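## Task

Scene 1: get the green foam block into the tote next to the door, lying fully inside it with no part sticking out past the rim. It must stay there on its own once the robot lets go. The robot must not tip over or be left leaning.

## Robot and tools

ROBOT. A Hello Robot Stretch 4 in a physics simulation. It has a single arm: an omni-wheel base, a lift that slides up a mast, a telescoping arm that reaches forward, a three-joint wrist (yaw, pitch, roll) and a two-finger gripper with bendy steel fingers. It stands about 1.6 m high, and its base edge lies within 0.23 m of the base origin. Loose objects may occasionally get nudged by something outside the robot's control.

FRAMES. The base frame sits on the floor below the base centre: x ahead, y to the left, z up. The reported hand_pose (a point between the open fingertips) is in this frame and may be somewhat off. With all wrist joints at 0 its axes line up with the base. The odometry frame is where the base frame was when the scene began; base_odometry counts wheel turns only, so slip shows up as travel. Heading runs -3.142 to 3.142, positive to the left.

execute_actions. Argument "actions" is a list holding one action or nothing (empty list = just report state and images). Optional "cameras": a list from head_camera, head_left_camera, head_right_camera, wrist_camera, all; omitted, null or ["all"] gives every camera, [] gives none. An action may contain:
- "base": exactly one relative move, measured from where the base last reported itself. {"translate_m": d} drives straight, forward positive, -2 to 2 m. {"strafe_m": d} slides sideways, left positive, -2 to 2 m. {"rotate_rad": d} spins in place, counter-clockwise (left) positive, -3.2 to 3.2 rad.
- "joints": absolute targets by name (not offsets). lift_m 0 to 1.2 m; arm_m 0 to 0.55 m; wrist_yaw_rad -1.134 to 4.276 (0 points ahead, positive turns left, 3.14 tucked back, past 3.4 the arm may block it); wrist_pitch_rad -1.117 to 4.259 (0 level, 1.57 pointing down); wrist_roll_rad -1.117 to 4.259 (0 keeps the fingers level with each other, positive turns clockwise viewed from behind); gripper_m -0.038 to 0.141 m fingertip gap (negative means the tips press together). Done tolerances: lift and arm ±0.004, yaw and roll ±0.02, pitch ±0.05, gripper ±0.004. Joint targets past a limit get clipped and reported.
- "pace": "slow", "default", "fast" or "max" (base up to 0.1/0.3/0.4/0.6 m/s and 1/2/3/4 rad/s; with the lift above 0.2 the base is slowed further, down to 0.3 m/s and 1 rad/s at full height).
- "contact_limits": {"arm_m": v}, v from 0 (gentlest) to 0.75 (firmest), default 0.5; the arm halts when it pushes that hard.
- "end_of_arm": "enable_torque", used alone, re-powers wrist or gripper motors that shut off.
Motions in one action start together. An action lasts at most 15 s. Unknown keys or other bad values reject the whole call. Anything not named in an action may still be chasing an earlier target. If a result reports a stop, later calls in that same reply are skipped.

wait: {"seconds": 0 to 10}; commands nothing and returns the same report. zoom_image: {"camera", "region": [x0, y0, x1, y1]} in pixels from the top-left, at most 504 by 504, on that camera's latest full image. read_manual: only licence texts. finished_scene: {"scene": 1 or 2} ends that scene for good and reports success; the block must already rest in the tote by itself.

CAMERAS. head_camera looks forward and down from the mast top (turn the base to aim it). head_left_camera and head_right_camera are fisheyes angled more steeply down, showing the base and arm. wrist_camera looks along the fingers, tips near the bottom of its image.

RESULTS. base_status and joint_status say how each motion ended: "done" (for the base, wheels turned the full amount even if slipping); "off_target" (stopped short, may still push); "contact_stop_at_<key>" (hit something; that part goes slack, a slack lift can sag, slack wheels can drift); "limit_stop_at_<name>", e.g. own_body (self-collision; lift and arm may go slack) or tilt (leaning over 6 degrees; lift, arm and wheels ignore commands until it leans less); "torque_fault" (a wrist or gripper motor overloaded and went limp until enable_torque). on_its_own lists what the call did not command; "held at" there is a target, not a position. lidar_m: 12 distances in metres from the base origin, 30-degree sectors starting straight ahead and going counter-clockwise (4th left, 7th behind, 10th right); "-" means nothing seen or closer than 0.25 m; it sees from about 0.15 m up and misses clear items and thin legs. wrist_depth_mm: a 7x7 grid of depths, 100 to 2000 mm, read from the top left. turned_by_wheels vs turned_by_imu differing by over about 0.1 rad signals a bump or slip. base_tilt is in degrees (forward and right positive), with a fixed bias up to about 1.5. motor_effort is percent of maximum, peak in brackets; noisy, with fixed offsets. Gripper success is not shown by gripper_m or "done"; a solid squeeze (target 0 or above) shows as a clear gripper effort change.

GRIPPING. Command a gap smaller than the block; the further below its width, the harder the squeeze and the more it is pulled toward the wrist. If the tips jam on a surface beneath, lift up.

ORDER. A typical start unfolds the wrist with lift_m 0.4 and wrist_yaw_rad 0 together, then locates block and tote with the cameras, approaches, grasps, carries, releases over the tote and checks.

AVOID. Dropping, slamming or hard shoving objects; torque faults (don't press the gripper into things with the base or arm); tilting the gripper up (pitch below -0.2) while rolled (roll below -0.4 or above 4), which invites self-collision; turning or driving with over 1 kg held and arm_m above 0.2, especially at fast paces; strong pushes or pulls with a high gripper or high contact limit, which can tip the robot.

Each tool is called after "Call:" as name(argument=value, ...) on one line, values as JSON.

## Session

Call:
execute_actions(actions=[])

Scene clock: 0.00 s.
base_odometry: x=+0.000 y=+0.000 heading=+0.000 (m, m, rad; odometry frame)
turned_by_wheels: +0.000 (rad since the last result)
turned_by_imu: +0.000 (rad since the last result)
base_tilt: forward=+0.4 right=-0.4 (deg)
lidar_m: 1.51 1.07 0.98 1.01 0.98 1.09 1.56 1.97 0.96 0.69 0.69 0.77
base_status: not commanded
joint_positions: lift_m=+0.241 arm_m=-0.001 wrist_yaw_rad=+3.026 wrist_pitch_rad=+0.008 wrist_roll_rad=+0.014 gripper_m=+0.057
joint_status: not commanded
motor_effort: lift_m=+19 arm_m=+0 wrist_yaw_rad=-1 wrist_pitch_rad=-6 wrist_roll_rad=-1 gripper_m=-2 wheel_0=+0 wheel_1=+0 wheel_2=+0 (%)
hand_pose: x=-0.1071 y=+0.1200 z=+0.4168 quat_wxyz=(+0.058, -0.003, +0.007, +0.998) (m; base frame)
wrist_depth_mm: - 141 - - 1397 1078 878 / - 141 - 1863 1366 1078 891 / 109 141 282 1863 1397 1060 891 / 137 154 - 1863 1366 1060 891 / 1983 - - 1863 1336 1042 878 / 1397 1430 195 1537 198 1042 866 / 991 917 1025 135 1060 960 866
pictures: head_camera, head_left_camera, head_right_camera, wrist_camera
Images, in order (width x height): head_camera 420x560, head_left_camera 420x672, head_right_camera 420x672, wrist_camera 616x392.

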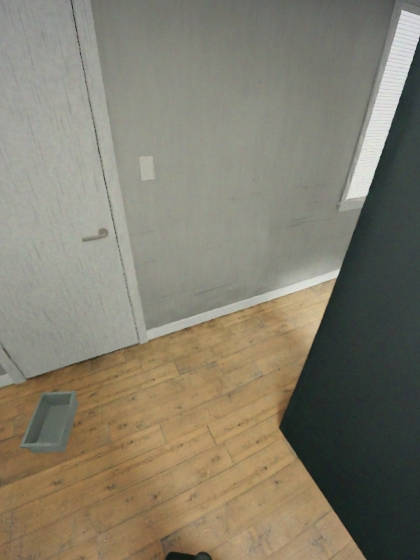

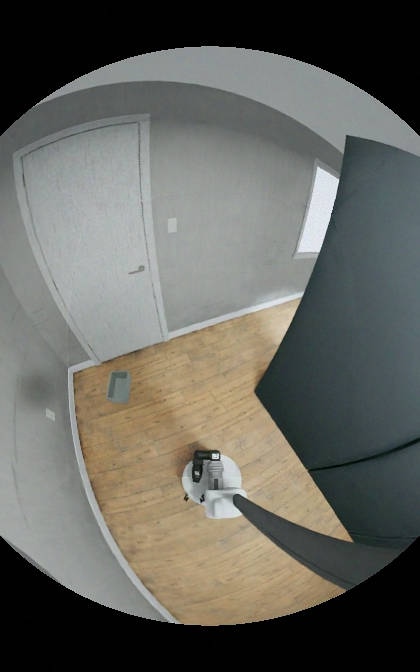

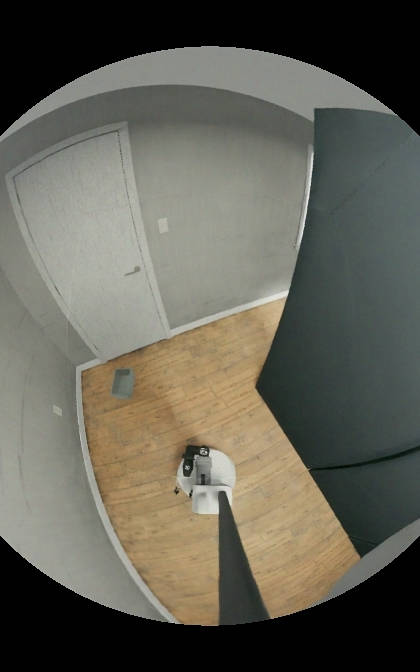

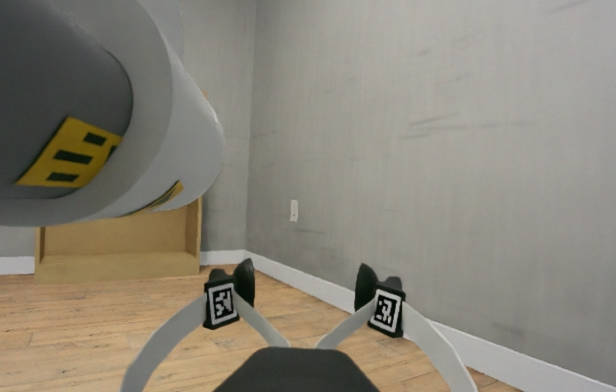

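Call:
execute_actions(actions=[{"base": {"rotate_rad": -2.8}, "pace": "fast"}])

Scene clock: 2.33 s.
base_odometry: x=+0.000 y=+0.000 heading=-2.800 (m, m, rad; odometry frame)
turned_by_wheels: -2.800 (rad since the last result)
turned_by_imu: -2.774 (rad since the last result)
base_tilt: forward=+0.3 right=-0.5 (deg)
lidar_m: 1.97 1.16 0.77 0.69 0.70 1.60 1.44 0.97 1.10 0.97 1.01 1.30
base_status: done
joint_positions: lift_m=+0.241 arm_m=-0.001 wrist_yaw_rad=+3.026 wrist_pitch_rad=+0.008 wrist_roll_rad=+0.014 gripper_m=+0.057
joint_status: not commanded
motor_effort: lift_m=+20(20) arm_m=+0(0) wrist_yaw_rad=-3(2) wrist_pitch_rad=-6(7) wrist_roll_rad=+2(1) gripper_m=-4(3) wheel_0=+2(11) wheel_1=+0(12) wheel_2=+2(9) (%)
hand_pose: x=-0.1070 y=+0.1201 z=+0.4168 quat_wxyz=(+0.058, -0.003, +0.007, +0.998) (m; base frame)
wrist_depth_mm: - 141 1576 1661 1756 1808 723 / - 141 1537 1618 1756 1756 723 / 109 140 285 1618 1756 1808 723 / 137 154 1499 1661 1708 1808 723 / 1397 1499 1537 1618 1756 1863 707 / 1118 1464 195 1576 198 1618 699 / 917 904 1008 136 1042 1060 699
pictures: head_camera, head_left_camera, head_right_camera, wrist_camera
Images, in order (width x height): head_camera 420x560, head_left_camera 420x672, head_right_camera 420x672, wrist_camera 616x392.

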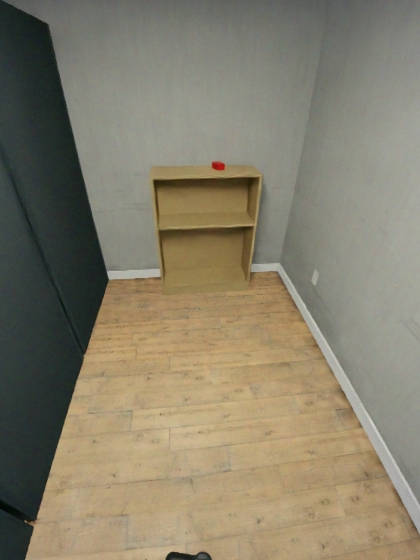

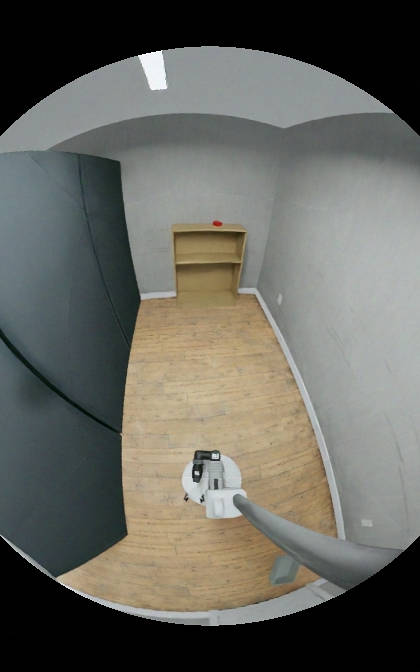

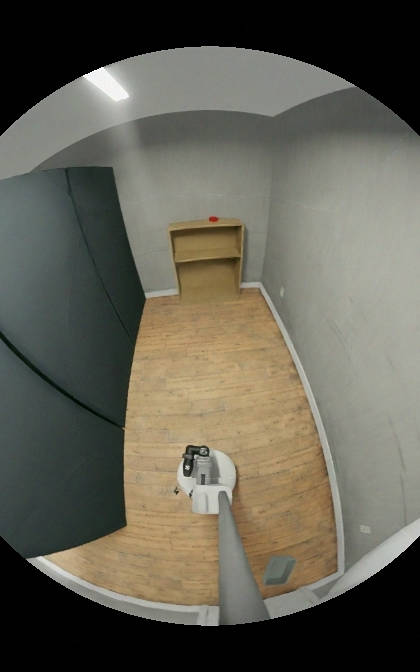

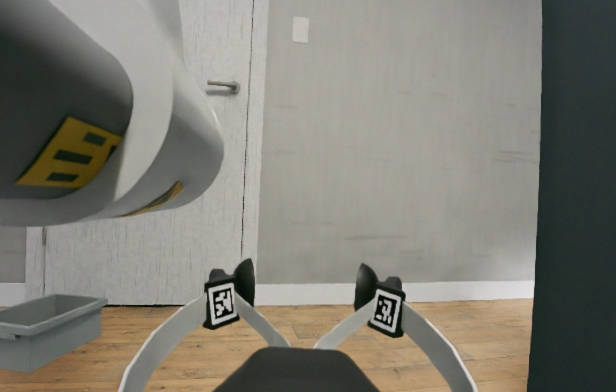

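Call:
execute_actions(actions=[{"base": {"rotate_rad": 1.57}, "pace": "fast"}], cameras=[])

Call:
execute_actions(actions=[{"base": {"strafe_m": 1.05}, "pace": "fast"}], cameras=["head_camera", "head_left_camera"])

Scene clock: 4.50 s.
base_odometry: x=+0.000 y=+0.000 heading=-1.230 (m, m, rad; odometry frame)
turned_by_wheels: +1.570 (rad since the last result)
turned_by_imu: +1.557 (rad since the last result)
base_tilt: forward=+0.5 right=-0.4 (deg)
lidar_m: 0.71 0.71 1.57 1.44 0.99 1.06 1.01 1.02 1.32 1.97 1.17 0.79
base_status: done
joint_positions: lift_m=+0.241 arm_m=-0.001 wrist_yaw_rad=+3.026 wrist_pitch_rad=+0.008 wrist_roll_rad=+0.014 gripper_m=+0.057
joint_status: not commanded
motor_effort: lift_m=+20(20) arm_m=+0(0) wrist_yaw_rad=-1(0) wrist_pitch_rad=-6(6) wrist_roll_rad=+1(0) gripper_m=-2(4) wheel_0=-1(7) wheel_1=-1(13) wheel_2=-2(14) (%)
hand_pose: x=-0.1070 y=+0.1201 z=+0.4168 quat_wxyz=(+0.058, -0.003, +0.007, +0.998) (m; base frame)
wrist_depth_mm: - 141 1118 1160 1182 1281 1366 / - 141 1118 1160 1255 1308 1366 / 109 141 283 1182 1205 1281 1366 / 137 154 1098 1160 1205 1336 1397 / 1008 1042 1098 1160 1229 1308 1366 / 1008 1060 195 1160 199 1336 1366 / 991 931 991 135 1042 1098 1098
pictures: none
No camera images: the call's "cameras" was empty. Leave "cameras" out to get every camera's image.

Scene clock: 8.27 s.
base_odometry: x=+0.990 y=+0.351 heading=-1.230 (m, m, rad; odometry frame)
turned_by_wheels: +0.000 (rad since the last result)
turned_by_imu: +0.001 (rad since the last result)
base_tilt: forward=+0.4 right=-0.5 (deg)
lidar_m: 2.88 0.71 0.46 0.37 0.36 0.52 0.48 0.52 1.41 3.00 0.96 0.77
base_status: done
joint_positions: lift_m=+0.241 arm_m=-0.001 wrist_yaw_rad=+3.026 wrist_pitch_rad=+0.008 wrist_roll_rad=+0.014 gripper_m=+0.057
joint_status: not commanded
motor_effort: lift_m=+19(19) arm_m=+0(0) wrist_yaw_rad=+0(0) wrist_pitch_rad=-6(7) wrist_roll_rad=+0(0) gripper_m=-2(4) wheel_0=+1(10) wheel_1=+0(13) wheel_2=+0(3) (%)
hand_pose: x=-0.1070 y=+0.1201 z=+0.4168 quat_wxyz=(+0.058, -0.003, +0.007, +0.998) (m; base frame)
wrist_depth_mm: - 141 1229 1281 788 508 392 / - 140 1229 1255 798 508 394 / 109 141 282 1255 768 504 382 / 137 154 1229 1281 759 500 382 / 1118 1182 1255 1255 750 484 384 / 1098 1138 195 1308 199 484 379 / 976 741 1025 136 723 449 377
pictures: head_camera, head_left_camera
Images, in order (width x height): head_camera 420x560, head_left_camera 420x672.

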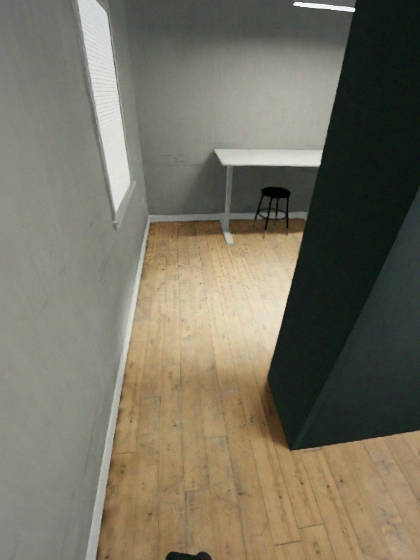

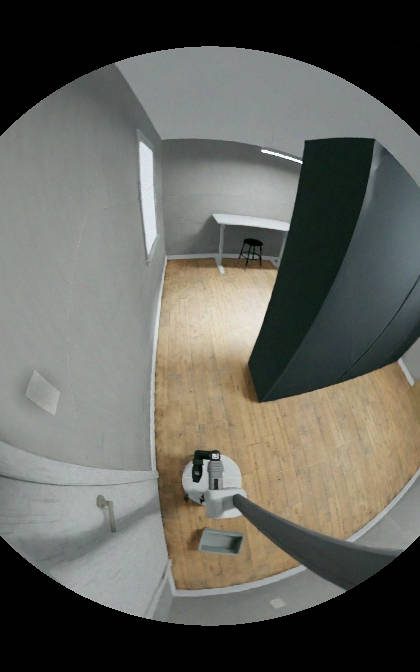

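Call:
execute_actions(actions=[{"base": {"translate_m": 1.6}, "pace": "max"}], cameras=["head_camera", "head_right_camera"])

Scene clock: 12.53 s.
base_odometry: x=+1.525 y=-1.157 heading=-1.230 (m, m, rad; odometry frame)
turned_by_wheels: +0.000 (rad since the last result)
turned_by_imu: +0.000 (rad since the last result)
base_tilt: forward=+0.5 right=-0.4 (deg)
lidar_m: 1.29 0.96 0.61 0.59 0.61 0.78 1.61 0.61 0.69 1.50 2.01 1.35
base_status: done
joint_positions: lift_m=+0.241 arm_m=-0.001 wrist_yaw_rad=+3.026 wrist_pitch_rad=+0.008 wrist_roll_rad=+0.014 gripper_m=+0.057
joint_status: not commanded
motor_effort: lift_m=+20(20) arm_m=+0(0) wrist_yaw_rad=-1(0) wrist_pitch_rad=-6(7) wrist_roll_rad=+1(1) gripper_m=-4(4) wheel_0=+1(6) wheel_1=-1(6) wheel_2=+0(19) (%)
hand_pose: x=-0.1071 y=+0.1201 z=+0.4168 quat_wxyz=(+0.058, -0.003, +0.007, +0.998) (m; base frame)
wrist_depth_mm: - 141 - - 1281 820 621 / - 141 - - 1255 798 609 / 109 141 283 - 1229 809 615 / 137 154 - - 1229 788 603 / 866 - - - 1182 798 603 / 878 1430 195 1537 199 788 597 / 878 931 1025 136 976 715 585
pictures: head_camera, head_right_camera
Images, in order (width x height): head_camera 420x560, head_right_camera 420x672.

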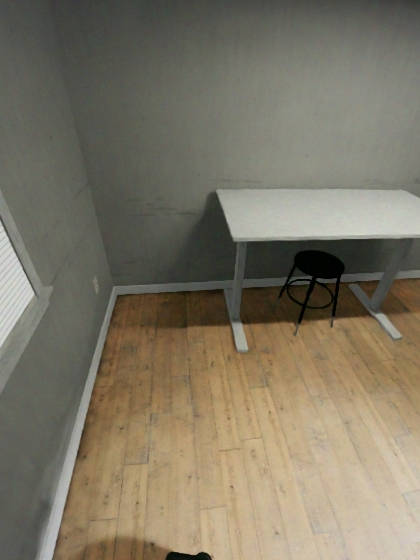

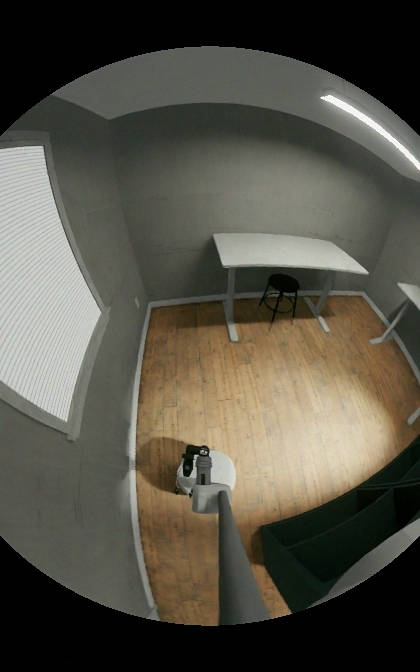

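Call:
execute_actions(actions=[{"base": {"rotate_rad": -1.6}, "joints": {"lift_m": 0.4, "wrist_yaw_rad": 0}, "pace": "fast"}])

Scene clock: 14.90 s.
base_odometry: x=+1.525 y=-1.157 heading=-2.830 (m, m, rad; odometry frame)
turned_by_wheels: -1.600 (rad since the last result)
turned_by_imu: -1.585 (rad since the last result)
base_tilt: forward=+0.5 right=-0.5 (deg)
lidar_m: 1.37 2.10 1.37 1.26 1.03 0.64 0.58 0.61 0.77 1.56 0.64 0.66
base_status: done
joint_positions: lift_m=+0.400 arm_m=-0.001 wrist_yaw_rad=+0.000 wrist_pitch_rad=+0.008 wrist_roll_rad=+0.014 gripper_m=+0.057
joint_status: all done
motor_effort: lift_m=+22(24) arm_m=+0(0) wrist_yaw_rad=-1(8) wrist_pitch_rad=-6(6) wrist_roll_rad=+2(2) gripper_m=-2(3) wheel_0=+2(8) wheel_1=+0(11) wheel_2=+0(10) (%)
hand_pose: x=+0.4580 y=-0.0873 z=+0.5758 quat_wxyz=(+1.000, +0.007, +0.004, +0.000) (m; base frame)
wrist_depth_mm: - - - - 1537 768 683 / - - - - 1336 1008 946 / - - - - 1537 1078 1078 / - - - - 1138 1078 1060 / - - - - 1098 931 768 / 1863 1921 195 1983 198 1078 991 / 1281 1229 1336 135 1060 1042 1042
pictures: head_camera, head_left_camera, head_right_camera, wrist_camera
Images, in order (width x height): head_camera 420x560, head_left_camera 420x672, head_right_camera 420x672, wrist_camera 616x392.

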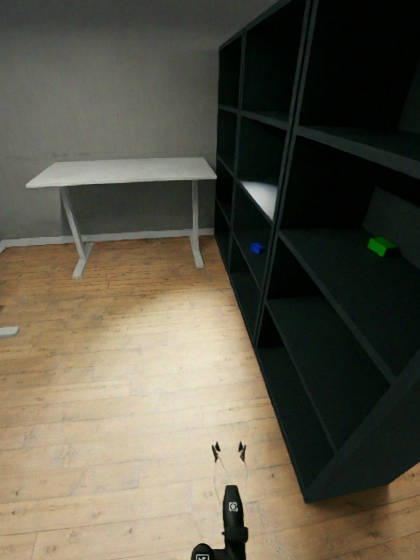

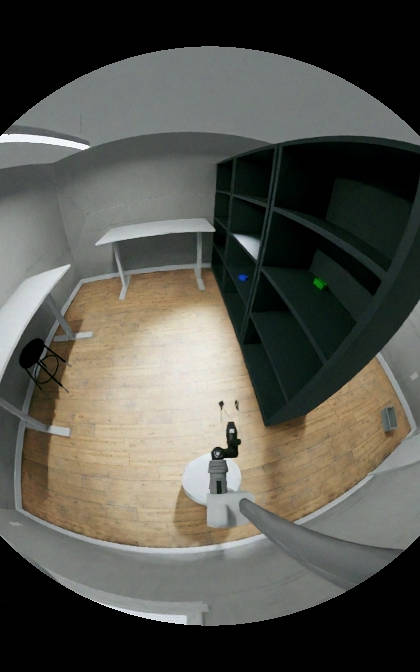

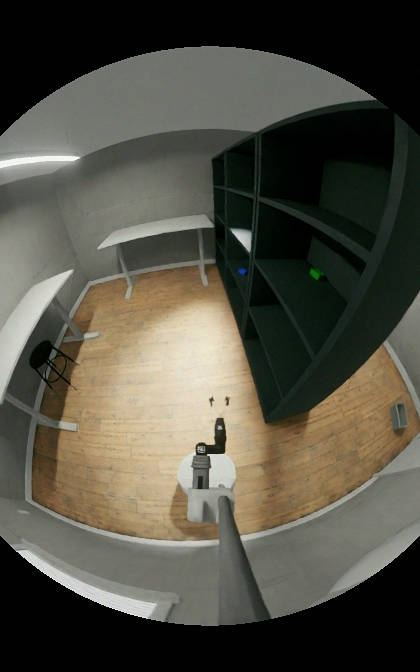

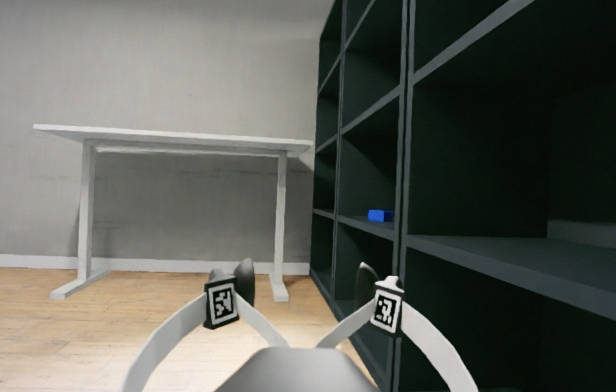

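Call:
zoom_image(camera="head_camera", region=[300, 190, 420, 310])

Call:
execute_actions(actions=[{"base": {"rotate_rad": -1.3}, "pace": "fast"}], cameras=["head_camera"])

Region (300, 190, 420, 310) of head_camera's 420x560 image, scaled by 4.200, with more detail than that image has.

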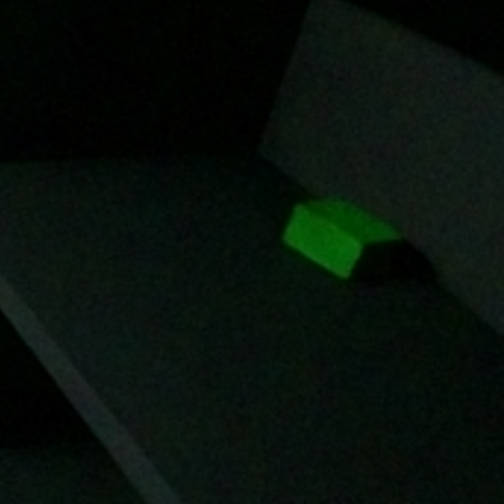

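Scene clock: 17.10 s.
base_odometry: x=+1.525 y=-1.157 heading=+2.154 (m, m, rad; odometry frame)
turned_by_wheels: -1.300 (rad since the last result)
turned_by_imu: -1.288 (rad since the last result)
base_tilt: forward=+0.4 right=-0.5 (deg)
lidar_m: 0.95 0.63 0.85 2.34 1.60 1.30 1.69 0.76 0.60 0.60 0.66 1.01
base_status: done
joint_positions: lift_m=+0.400 arm_m=-0.001 wrist_yaw_rad=+0.000 wrist_pitch_rad=+0.008 wrist_roll_rad=+0.014 gripper_m=+0.057
joint_status: not commanded
motor_effort: lift_m=+22(22) arm_m=+0(0) wrist_yaw_rad=-2(3) wrist_pitch_rad=-6(6) wrist_roll_rad=+2(0) gripper_m=-3(3) wheel_0=+1(8) wheel_1=+2(8) wheel_2=+3(10) (%)
hand_pose: x=+0.4579 y=-0.0874 z=+0.5759 quat_wxyz=(+1.000, +0.007, +0.004, +0.000) (m; base frame)
wrist_depth_mm: 459 621 - - - 1661 1025 / 462 640 - - - 1661 1025 / 469 647 - - - 1661 991 / 477 654 - - - 1576 991 / 477 661 - - - 1576 1008 / 480 634 196 - 198 1537 976 / 480 597 1366 136 1366 1229 946
pictures: head_camera
Images, in order (width x height): head_camera 420x560.

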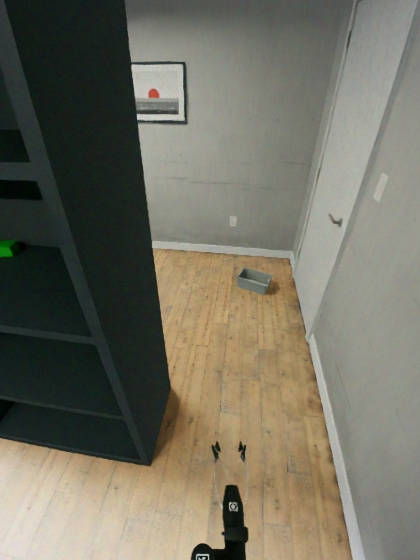

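Call:
execute_actions(actions=[{"base": {"strafe_m": 1.1}, "joints": {"lift_m": 0.8, "gripper_m": 0.141}, "pace": "max"}], cameras=["head_camera", "wrist_camera"])

Scene clock: 20.57 s.
base_odometry: x=+0.606 y=-1.763 heading=+2.154 (m, m, rad; odometry frame)
turned_by_wheels: +0.000 (rad since the last result)
turned_by_imu: +0.001 (rad since the last result)
base_tilt: forward=+0.4 right=-0.5 (deg)
lidar_m: 0.66 0.71 1.10 1.23 1.34 1.12 1.09 1.22 1.70 1.67 0.85 0.65
base_status: done
joint_positions: lift_m=+0.800 arm_m=-0.001 wrist_yaw_rad=+0.000 wrist_pitch_rad=+0.008 wrist_roll_rad=+0.014 gripper_m=+0.141
joint_status: all done
motor_effort: lift_m=+21(25) arm_m=+0(0) wrist_yaw_rad=-1(2) wrist_pitch_rad=-7(7) wrist_roll_rad=+2(0) gripper_m=+1(2) wheel_0=+1(13) wheel_1=-1(14) wheel_2=+1(3) (%)
hand_pose: x=+0.4579 y=-0.0874 z=+0.9759 quat_wxyz=(+1.000, +0.007, +0.004, +0.000) (m; base frame)
wrist_depth_mm: 917 809 492 809 820 809 788 / 976 960 480 878 878 831 798 / 960 946 484 866 866 831 798 / 946 484 492 878 854 831 820 / 960 459 442 455 415 407 394 / 976 462 445 891 831 820 809 / 991 466 473 134 854 842 798
pictures: head_camera, wrist_camera
Images, in order (width x height): head_camera 420x560, wrist_camera 616x392.

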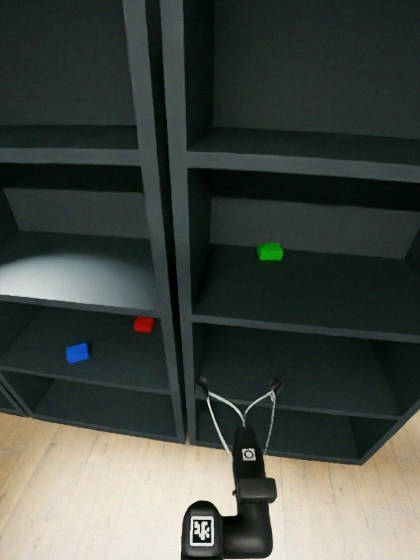

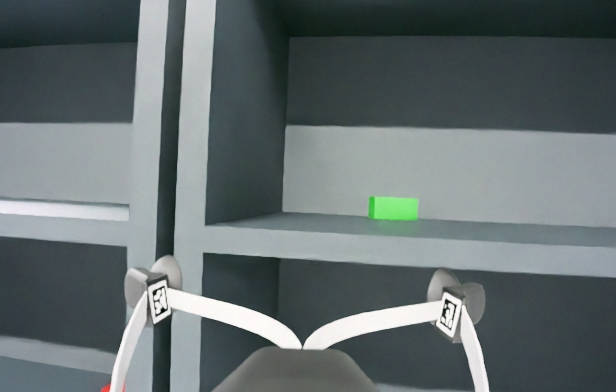

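Call:
execute_actions(actions=[{"base": {"rotate_rad": -0.17}, "joints": {"lift_m": 0.96, "wrist_pitch_rad": 0.4}, "pace": "fast"}], cameras=["head_camera", "wrist_camera"])

Scene clock: 23.37 s.
base_odometry: x=+0.606 y=-1.763 heading=+1.984 (m, m, rad; odometry frame)
turned_by_wheels: -0.170 (rad since the last result)
turned_by_imu: -0.167 (rad since the last result)
base_tilt: forward=+0.6 right=-0.5 (deg)
lidar_m: 0.65 0.68 0.91 1.22 1.27 1.15 1.07 1.12 1.76 1.68 0.99 0.69
base_status: done
joint_positions: lift_m=+0.960 arm_m=-0.001 wrist_yaw_rad=+0.000 wrist_pitch_rad=+0.402 wrist_roll_rad=+0.014 gripper_m=+0.141
joint_status: all done
motor_effort: lift_m=+22(24) arm_m=+0(0) wrist_yaw_rad=-1(2) wrist_pitch_rad=-5(8) wrist_roll_rad=+1(1) gripper_m=-2(1) wheel_0=+2(5) wheel_1=+0(12) wheel_2=+2(10) (%)
hand_pose: x=+0.4350 y=-0.0874 z=+1.0251 quat_wxyz=(+0.980, +0.007, +0.200, -0.001) (m; base frame)
wrist_depth_mm: 384 480 788 798 788 798 798 / 402 484 831 854 854 831 831 / 430 492 676 699 723 768 759 / 459 455 473 484 469 473 484 / 946 504 976 991 1008 1008 842 / 878 512 842 931 866 891 831 / 741 559 768 134 798 788 778
pictures: head_camera, wrist_camera
Images, in order (width x height): head_camera 420x560, wrist_camera 616x392.

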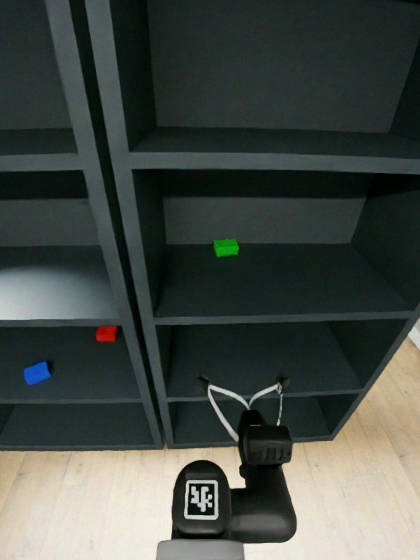

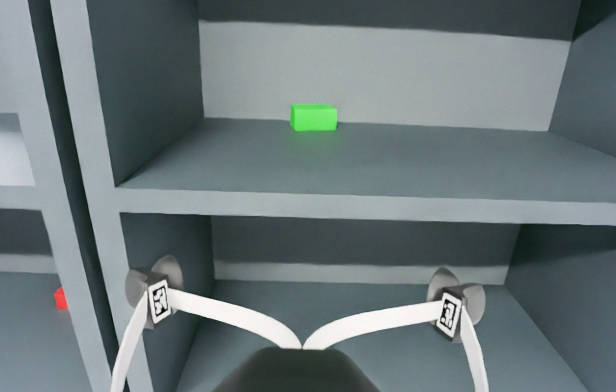

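Call:
execute_actions(actions=[{"base": {"translate_m": 0.2}, "joints": {"lift_m": 0.985, "arm_m": 0.2}, "pace": "fast", "contact_limits": {"arm_m": 0.2}}], cameras=["head_camera", "wrist_camera"])

Scene clock: 25.47 s.
base_odometry: x=+0.526 y=-1.580 heading=+1.984 (m, m, rad; odometry frame)
turned_by_wheels: +0.000 (rad since the last result)
turned_by_imu: +0.001 (rad since the last result)
base_tilt: forward=+0.5 right=-0.5 (deg)
lidar_m: 0.44 0.48 0.62 1.26 1.30 1.39 1.33 1.35 1.77 1.67 0.69 0.49
base_status: done
joint_positions: lift_m=+0.985 arm_m=+0.198 wrist_yaw_rad=+0.000 wrist_pitch_rad=+0.402 wrist_roll_rad=+0.014 gripper_m=+0.141
joint_status: all done
motor_effort: lift_m=+22(22) arm_m=+8(9) wrist_yaw_rad=-1(2) wrist_pitch_rad=-6(6) wrist_roll_rad=+1(1) gripper_m=-1(1) wheel_0=+1(6) wheel_1=+1(6) wheel_2=+1(14) (%)
contact_limits: arm_m 0.2
hand_pose: x=+0.6349 y=-0.0874 z=+1.0501 quat_wxyz=(+0.980, +0.007, +0.200, -0.001) (m; base frame)
wrist_depth_mm: 345 427 427 433 436 430 439 / 351 452 455 455 459 459 455 / 355 477 480 484 488 488 488 / 357 469 500 413 500 508 504 / 336 362 370 377 382 387 394 / 282 264 268 293 277 277 306 / 236 236 240 134 247 249 254
pictures: head_camera, wrist_camera
Images, in order (width x height): head_camera 420x560, wrist_camera 616x392.

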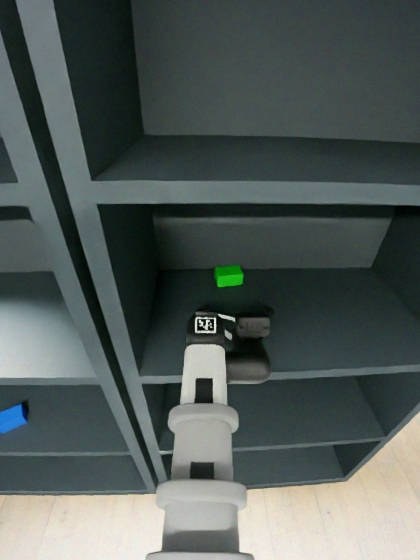

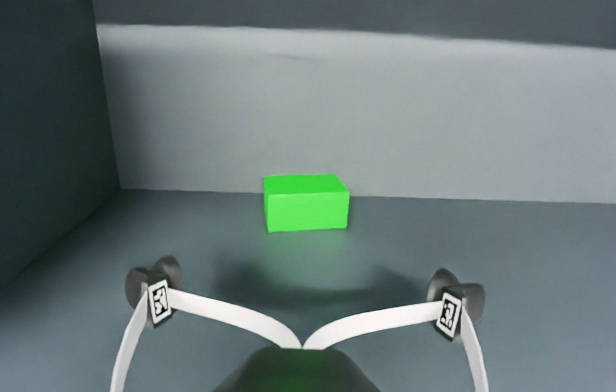

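Call:
execute_actions(actions=[{"joints": {"lift_m": 0.958, "arm_m": 0.405}, "contact_limits": {"arm_m": 0.2}}], cameras=["wrist_camera"])

Scene clock: 27.50 s.
base_odometry: x=+0.526 y=-1.580 heading=+1.984 (m, m, rad; odometry frame)
turned_by_wheels: +0.000 (rad since the last result)
turned_by_imu: +0.001 (rad since the last result)
base_tilt: forward=+0.4 right=-0.5 (deg)
lidar_m: 0.45 0.48 0.65 1.25 1.27 1.39 1.31 1.31 1.77 1.67 0.70 0.47
base_status: not commanded
joint_positions: lift_m=+0.958 arm_m=+0.403 wrist_yaw_rad=+0.000 wrist_pitch_rad=+0.402 wrist_roll_rad=+0.014 gripper_m=+0.141
joint_status: all done
motor_effort: lift_m=+17(22) arm_m=+9(9) wrist_yaw_rad=-1(3) wrist_pitch_rad=-6(6) wrist_roll_rad=+0(0) gripper_m=-1(1) wheel_0=+1(1) wheel_1=+2(1) wheel_2=+1(1) (%)
contact_limits: arm_m 0.2
hand_pose: x=+0.8398 y=-0.0874 z=+1.0235 quat_wxyz=(+0.980, +0.007, +0.200, -0.001) (m; base frame)
wrist_depth_mm: 242 244 246 247 247 248 249 / 258 258 260 260 260 263 265 / 273 273 274 276 278 277 279 / 290 291 293 293 296 296 298 / 301 303 286 237 309 312 317 / 242 227 201 206 213 239 262 / 204 204 207 134 213 213 222
pictures: wrist_camera
Images, in order (width x height): wrist_camera 616x392.

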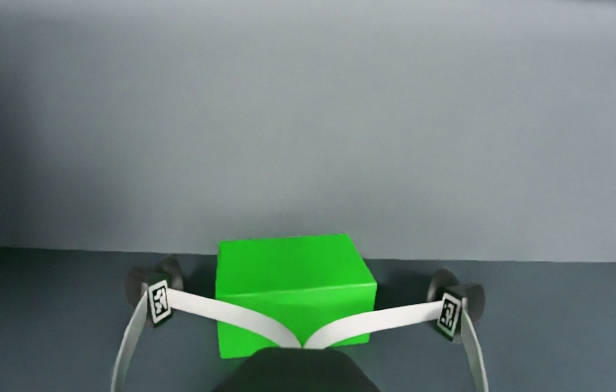

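Call:
execute_actions(actions=[{"joints": {"gripper_m": 0.04}}], cameras=["wrist_camera"])

Scene clock: 29.60 s.
base_odometry: x=+0.526 y=-1.580 heading=+1.984 (m, m, rad; odometry frame)
turned_by_wheels: +0.000 (rad since the last result)
turned_by_imu: +0.001 (rad since the last result)
base_tilt: forward=+0.4 right=-0.5 (deg)
lidar_m: 0.43 0.48 0.61 1.25 1.29 1.38 1.33 1.36 1.76 1.69 0.70 0.47
base_status: not commanded
joint_positions: lift_m=+0.958 arm_m=+0.403 wrist_yaw_rad=+0.000 wrist_pitch_rad=+0.402 wrist_roll_rad=+0.014 gripper_m=+0.040
joint_status: all done
motor_effort: lift_m=+16(16) arm_m=+9(9) wrist_yaw_rad=-3(1) wrist_pitch_rad=-6(6) wrist_roll_rad=+2(0) gripper_m=-20(20) wheel_0=+1(1) wheel_1=+1(1) wheel_2=+1(1) (%)
hand_pose: x=+0.8398 y=-0.0874 z=+1.0235 quat_wxyz=(+0.980, +0.007, +0.200, -0.001) (m; base frame)
wrist_depth_mm: 245 245 246 246 248 247 249 / 256 258 259 260 262 262 263 / 274 274 274 278 276 278 279 / 290 290 294 294 294 297 297 / 301 303 304 229 307 310 315 / 241 235 186 192 196 260 263 / 204 198 200 194 204 206 223
pictures: wrist_camera
Images, in order (width x height): wrist_camera 616x392.

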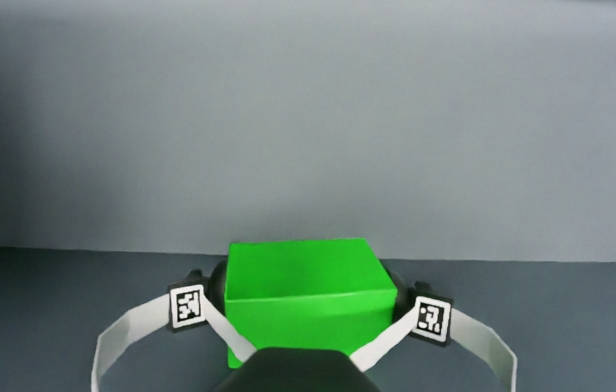

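Call:
execute_actions(actions=[{"base": {"translate_m": -0.15}, "joints": {"lift_m": 0.99, "arm_m": 0.0}, "pace": "default"}], cameras=["head_camera", "wrist_camera"])

Scene clock: 31.97 s.
base_odometry: x=+0.586 y=-1.717 heading=+1.984 (m, m, rad; odometry frame)
turned_by_wheels: +0.000 (rad since the last result)
turned_by_imu: +0.000 (rad since the last result)
base_tilt: forward=+0.5 right=-0.4 (deg)
lidar_m: 0.58 0.61 0.85 1.24 1.29 1.23 1.15 1.18 1.77 1.67 0.93 0.65
base_status: done
joint_positions: lift_m=+0.990 arm_m=+0.002 wrist_yaw_rad=+0.000 wrist_pitch_rad=+0.403 wrist_roll_rad=+0.014 gripper_m=+0.040
joint_status: all done
motor_effort: lift_m=+22(24) arm_m=-9(8) wrist_yaw_rad=+1(1) wrist_pitch_rad=-8(8) wrist_roll_rad=-1(1) gripper_m=-20(20) wheel_0=-3(6) wheel_1=-2(9) wheel_2=+0(10) (%)
hand_pose: x=+0.4379 y=-0.0875 z=+1.0549 quat_wxyz=(+0.980, +0.007, +0.200, -0.001) (m; base frame)
wrist_depth_mm: 338 484 741 741 759 741 759 / 353 492 778 798 788 798 788 / 375 496 778 809 820 831 788 / 399 466 517 525 535 549 569 / 421 421 421 229 427 436 439 / 466 449 185 193 196 976 820 / 741 525 750 195 788 798 809
pictures: head_camera, wrist_camera
Images, in order (width x height): head_camera 420x560, wrist_camera 616x392.

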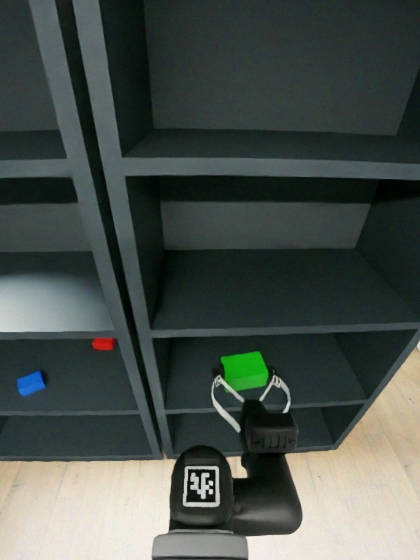

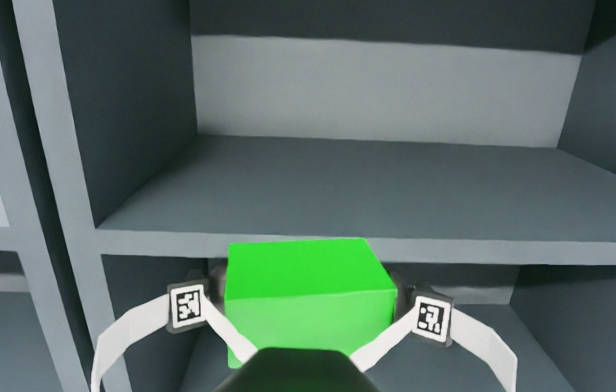

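Call:
execute_actions(actions=[{"base": {"strafe_m": -1.25}, "joints": {"lift_m": 0.4}, "pace": "fast"}], cameras=["head_camera", "wrist_camera"])

Scene clock: 36.93 s.
base_odometry: x=+1.731 y=-1.215 heading=+1.984 (m, m, rad; odometry frame)
turned_by_wheels: +0.000 (rad since the last result)
turned_by_imu: +0.000 (rad since the last result)
base_tilt: forward=+0.5 right=-0.5 (deg)
lidar_m: 1.49 0.86 0.92 2.23 1.71 1.22 1.47 0.63 0.43 0.39 0.45 0.62
base_status: done
joint_positions: lift_m=+0.400 arm_m=+0.002 wrist_yaw_rad=+0.000 wrist_pitch_rad=+0.403 wrist_roll_rad=+0.014 gripper_m=+0.040
joint_status: all done
motor_effort: lift_m=+17(21) arm_m=-9(9) wrist_yaw_rad=-1(1) wrist_pitch_rad=-7(8) wrist_roll_rad=+3(0) gripper_m=-20(19) wheel_0=+1(12) wheel_1=-1(9) wheel_2=-1(0) (%)
hand_pose: x=+0.4379 y=-0.0874 z=+0.4653 quat_wxyz=(+0.980, +0.007, +0.200, -0.001) (m; base frame)
wrist_depth_mm: - - - - 1281 715 500 / - - - - 1308 715 504 / 878 - - - 1366 707 500 / 866 1499 1499 1537 1336 707 500 / 878 1098 1138 229 1042 699 496 / 820 820 185 193 196 609 488 / 715 699 707 193 732 569 484
pictures: head_camera, wrist_camera
Images, in order (width x height): head_camera 420x560, wrist_camera 616x392.

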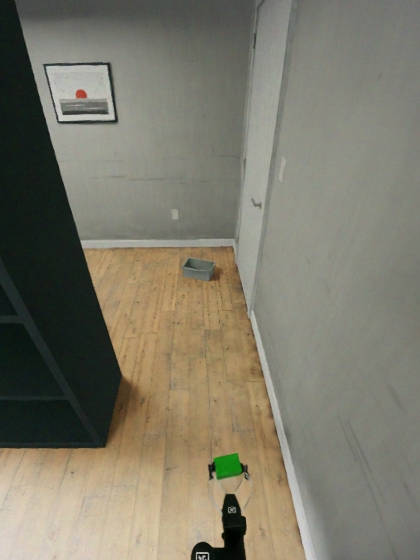

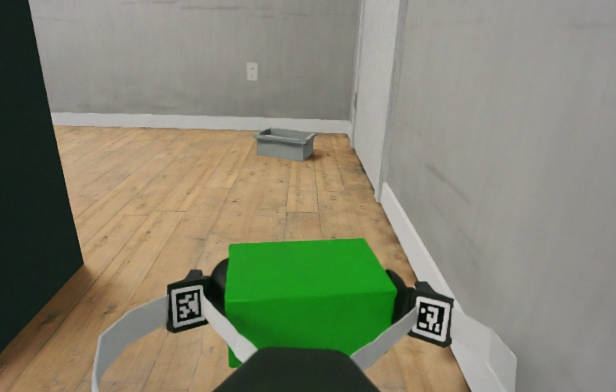

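Call:
execute_actions(actions=[{"base": {"rotate_rad": 0.08}, "joints": {"lift_m": 0.3}, "pace": "fast"}], cameras=[])

Call:
execute_actions(actions=[{"base": {"translate_m": 1.65}, "joints": {"lift_m": 0.42, "arm_m": 0.15, "wrist_pitch_rad": 1.3}, "pace": "max"}], cameras=["head_camera", "wrist_camera", "head_right_camera"])

Scene clock: 38.47 s.
base_odometry: x=+1.731 y=-1.215 heading=+2.064 (m, m, rad; odometry frame)
turned_by_wheels: +0.080 (rad since the last result)
turned_by_imu: +0.079 (rad since the last result)
base_tilt: forward=+0.4 right=-0.4 (deg)
lidar_m: 1.81 0.85 1.01 2.49 1.52 1.18 1.65 0.58 0.39 0.40 0.46 0.68
base_status: done
joint_positions: lift_m=+0.300 arm_m=+0.002 wrist_yaw_rad=+0.000 wrist_pitch_rad=+0.403 wrist_roll_rad=+0.014 gripper_m=+0.040
joint_status: all done
motor_effort: lift_m=+17(18) arm_m=-9(9) wrist_yaw_rad=-1(1) wrist_pitch_rad=-7(8) wrist_roll_rad=+1(1) gripper_m=-21(20) wheel_0=-2(5) wheel_1=+0(4) wheel_2=-3(7) (%)
hand_pose: x=+0.4379 y=-0.0874 z=+0.3653 quat_wxyz=(+0.980, +0.007, +0.200, -0.001) (m; base frame)
wrist_depth_mm: 723 - - - - 917 603 / 741 - - - - 904 597 / 759 1921 1983 1921 1661 878 591 / 768 1205 1255 1308 1336 878 580 / 768 931 931 229 991 820 569 / 699 691 185 193 196 699 559 / 597 591 591 194 609 609 535
pictures: none
No camera images: the call's "cameras" was empty. Leave "cameras" out to get every camera's image.

Scene clock: 42.83 s.
base_odometry: x=+0.950 y=+0.239 heading=+2.064 (m, m, rad; odometry frame)
turned_by_wheels: +0.000 (rad since the last result)
turned_by_imu: +0.001 (rad since the last result)
base_tilt: forward=+0.4 right=-0.4 (deg)
lidar_m: 0.53 1.28 1.79 1.83 0.70 0.68 1.75 0.70 0.48 0.43 0.44 0.56
base_status: done
joint_positions: lift_m=+0.420 arm_m=+0.148 wrist_yaw_rad=+0.000 wrist_pitch_rad=+1.301 wrist_roll_rad=+0.014 gripper_m=+0.040
joint_status: all done
motor_effort: lift_m=+21(25) arm_m=+9(10) wrist_yaw_rad=-2(1) wrist_pitch_rad=-1(3) wrist_roll_rad=+0(1) gripper_m=-20(20) wheel_0=+2(10) wheel_1=-1(3) wheel_2=+3(20) (%)
hand_pose: x=+0.3964 y=-0.0874 z=+0.3200 quat_wxyz=(+0.796, +0.006, +0.605, -0.004) (m; base frame)
wrist_depth_mm: 647 661 654 654 654 654 615 / 615 615 585 615 530 627 615 / 603 603 580 591 585 597 591 / 569 580 569 564 564 580 569 / 544 554 549 229 549 549 544 / 521 517 185 191 196 535 525 / 504 504 500 193 504 500 508
pictures: head_camera, head_right_camera, wrist_camera
Images, in order (width x height): head_camera 420x560, head_right_camera 420x672, wrist_camera 616x392.

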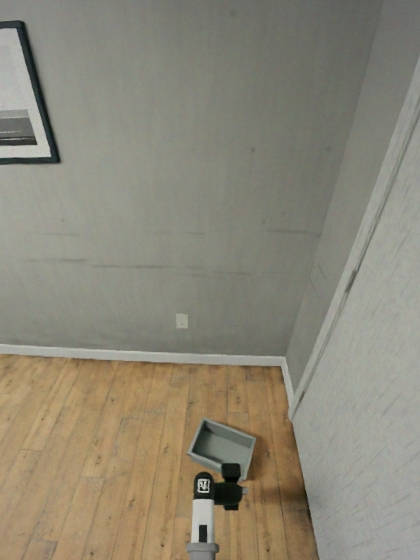

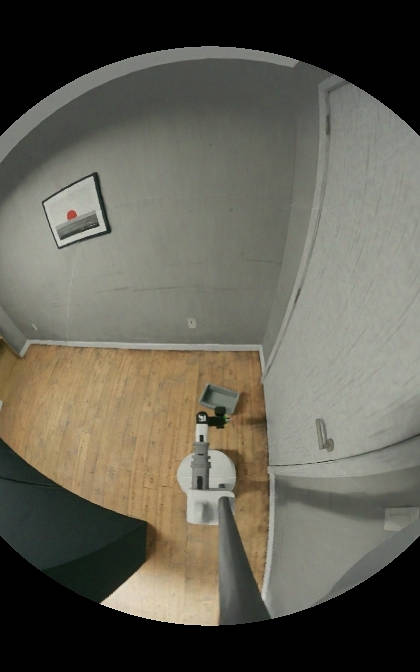

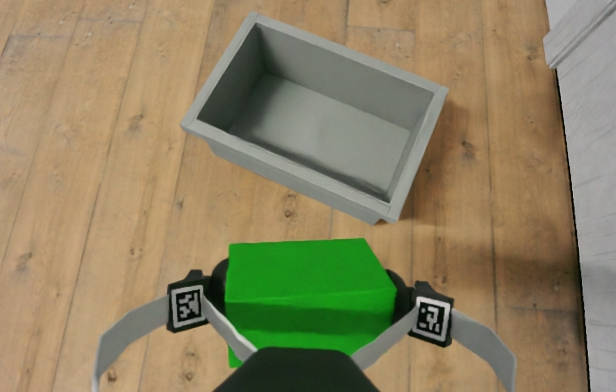

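Call:
execute_actions(actions=[{"joints": {"lift_m": 0.36, "arm_m": 0.47, "wrist_pitch_rad": 1.57, "wrist_roll_rad": 0.38}, "pace": "fast"}], cameras=["head_camera", "wrist_camera"])

Scene clock: 44.93 s.
base_odometry: x=+0.950 y=+0.239 heading=+2.064 (m, m, rad; odometry frame)
turned_by_wheels: +0.000 (rad since the last result)
turned_by_imu: +0.001 (rad since the last result)
base_tilt: forward=+0.4 right=-0.5 (deg)
lidar_m: 0.55 1.26 1.80 1.83 0.70 0.70 1.79 0.68 0.50 0.43 0.45 0.53
base_status: not commanded
joint_positions: lift_m=+0.360 arm_m=+0.468 wrist_yaw_rad=+0.000 wrist_pitch_rad=+1.570 wrist_roll_rad=+0.380 gripper_m=+0.040
joint_status: all done
motor_effort: lift_m=+17(22) arm_m=+9(9) wrist_yaw_rad=-2(1) wrist_pitch_rad=+1(6) wrist_roll_rad=+2(7) gripper_m=-19(21) wheel_0=+1(1) wheel_1=-1(1) wheel_2=+2(2) (%)
hand_pose: x=+0.6396 y=-0.0874 z=+0.2499 quat_wxyz=(+0.695, +0.133, +0.694, -0.133) (m; base frame)
wrist_depth_mm: 473 473 473 473 473 473 473 / 477 477 473 473 473 469 469 / 469 477 473 473 477 473 473 / 473 473 469 469 469 469 469 / 473 477 430 228 439 469 473 / 473 353 185 192 197 469 469 / 473 469 351 194 357 469 469
pictures: head_camera, wrist_camera
Images, in order (width x height): head_camera 420x560, wrist_camera 616x392.

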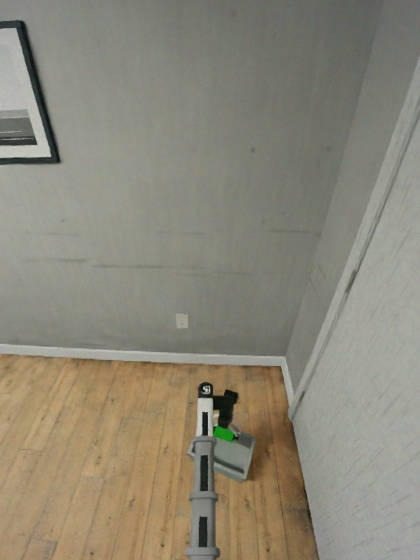

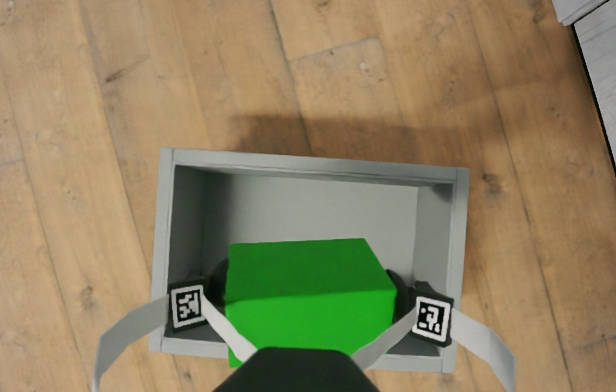

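Call:
execute_actions(actions=[{"joints": {"lift_m": 0.16}}], cameras=["wrist_camera"])

Scene clock: 46.93 s.
base_odometry: x=+0.950 y=+0.239 heading=+2.064 (m, m, rad; odometry frame)
turned_by_wheels: +0.000 (rad since the last result)
turned_by_imu: +0.000 (rad since the last result)
base_tilt: forward=+0.4 right=-0.5 (deg)
lidar_m: 0.60 1.27 1.76 1.82 0.69 0.67 1.80 0.68 0.49 0.44 0.46 0.54
base_status: not commanded
joint_positions: lift_m=+0.160 arm_m=+0.468 wrist_yaw_rad=+0.000 wrist_pitch_rad=+1.570 wrist_roll_rad=+0.380 gripper_m=+0.040
joint_status: all done
motor_effort: lift_m=+17(18) arm_m=+9(9) wrist_yaw_rad=-2(1) wrist_pitch_rad=+1(1) wrist_roll_rad=+2(3) gripper_m=-21(20) wheel_0=+2(2) wheel_1=-1(1) wheel_2=+2(2) (%)
hand_pose: x=+0.6396 y=-0.0874 z=+0.0500 quat_wxyz=(+0.695, +0.133, +0.694, -0.133) (m; base frame)
wrist_depth_mm: 276 273 274 274 273 273 272 / 274 274 273 272 274 273 273 / 167 187 168 153 153 153 153 / 183 271 271 270 271 266 208 / 185 271 268 229 270 268 205 / 187 229 185 191 196 240 201 / 189 270 270 193 268 221 197
pictures: wrist_camera
Images, in order (width x height): wrist_camera 616x392.

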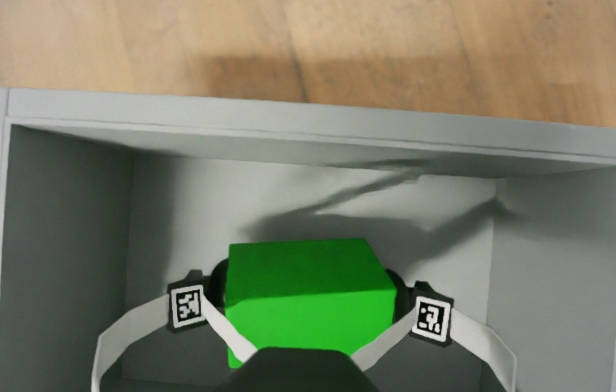

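Call:
execute_actions(actions=[{"joints": {"gripper_m": 0.12}}], cameras=["wrist_camera"])

Call:
execute_actions(actions=[{"joints": {"lift_m": 0.32}, "pace": "fast"}], cameras=["wrist_camera", "head_camera"])

Scene clock: 48.77 s.
base_odometry: x=+0.950 y=+0.239 heading=+2.064 (m, m, rad; odometry frame)
turned_by_wheels: +0.000 (rad since the last result)
turned_by_imu: +0.000 (rad since the last result)
base_tilt: forward=+0.4 right=-0.5 (deg)
lidar_m: 0.63 1.28 1.79 1.82 0.73 0.70 1.79 0.69 0.50 0.45 0.45 0.54
base_status: not commanded
joint_positions: lift_m=+0.160 arm_m=+0.468 wrist_yaw_rad=+0.000 wrist_pitch_rad=+1.570 wrist_roll_rad=+0.380 gripper_m=+0.120
joint_status: all done
motor_effort: lift_m=+16(17) arm_m=+9(9) wrist_yaw_rad=-2(3) wrist_pitch_rad=+2(2) wrist_roll_rad=+2(1) gripper_m=-1(21) wheel_0=+1(1) wheel_1=-1(1) wheel_2=+2(2) (%)
hand_pose: x=+0.6397 y=-0.0874 z=+0.0500 quat_wxyz=(+0.695, +0.133, +0.694, -0.133) (m; base frame)
wrist_depth_mm: 274 274 273 274 273 273 272 / 274 273 274 273 273 274 272 / 164 185 165 154 153 153 153 / 181 267 271 271 270 270 209 / 183 270 237 211 270 268 208 / 185 241 210 210 210 243 203 / 187 262 270 141 268 251 199
pictures: wrist_camera
Images, in order (width x height): wrist_camera 616x392.

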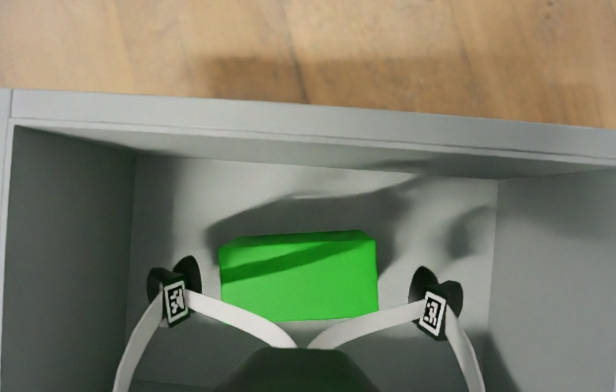

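Scene clock: 50.17 s.
base_odometry: x=+0.950 y=+0.239 heading=+2.064 (m, m, rad; odometry frame)
turned_by_wheels: +0.000 (rad since the last result)
turned_by_imu: +0.000 (rad since the last result)
base_tilt: forward=+0.5 right=-0.5 (deg)
lidar_m: 0.53 1.27 1.81 1.80 0.72 0.69 1.78 0.68 0.51 0.45 0.45 0.54
base_status: not commanded
joint_positions: lift_m=+0.320 arm_m=+0.468 wrist_yaw_rad=+0.000 wrist_pitch_rad=+1.570 wrist_roll_rad=+0.380 gripper_m=+0.120
joint_status: all done
motor_effort: lift_m=+22(22) arm_m=+9(9) wrist_yaw_rad=-2(1) wrist_pitch_rad=+1(2) wrist_roll_rad=+3(3) gripper_m=-2(1) wheel_0=+2(1) wheel_1=-1(1) wheel_2=+2(2) (%)
hand_pose: x=+0.6397 y=-0.0874 z=+0.2095 quat_wxyz=(+0.695, +0.133, +0.694, -0.133) (m; base frame)
wrist_depth_mm: 436 430 436 433 430 430 430 / 433 436 436 433 433 433 430 / 436 430 430 433 433 433 433 / 436 433 433 427 427 370 433 / 433 436 430 368 430 362 430 / 433 433 373 427 212 433 427 / 433 430 329 141 334 430 430
pictures: head_camera, wrist_camera
Images, in order (width x height): head_camera 420x560, wrist_camera 616x392.

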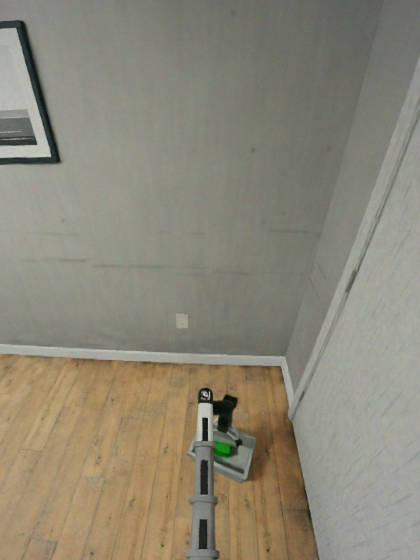

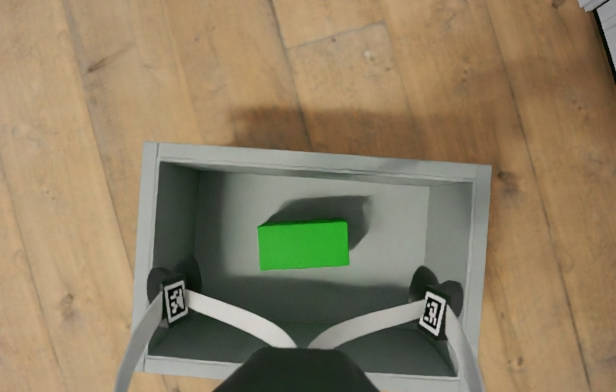

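Call:
finished_scene(scene=1)

The scene is finished: the task was done.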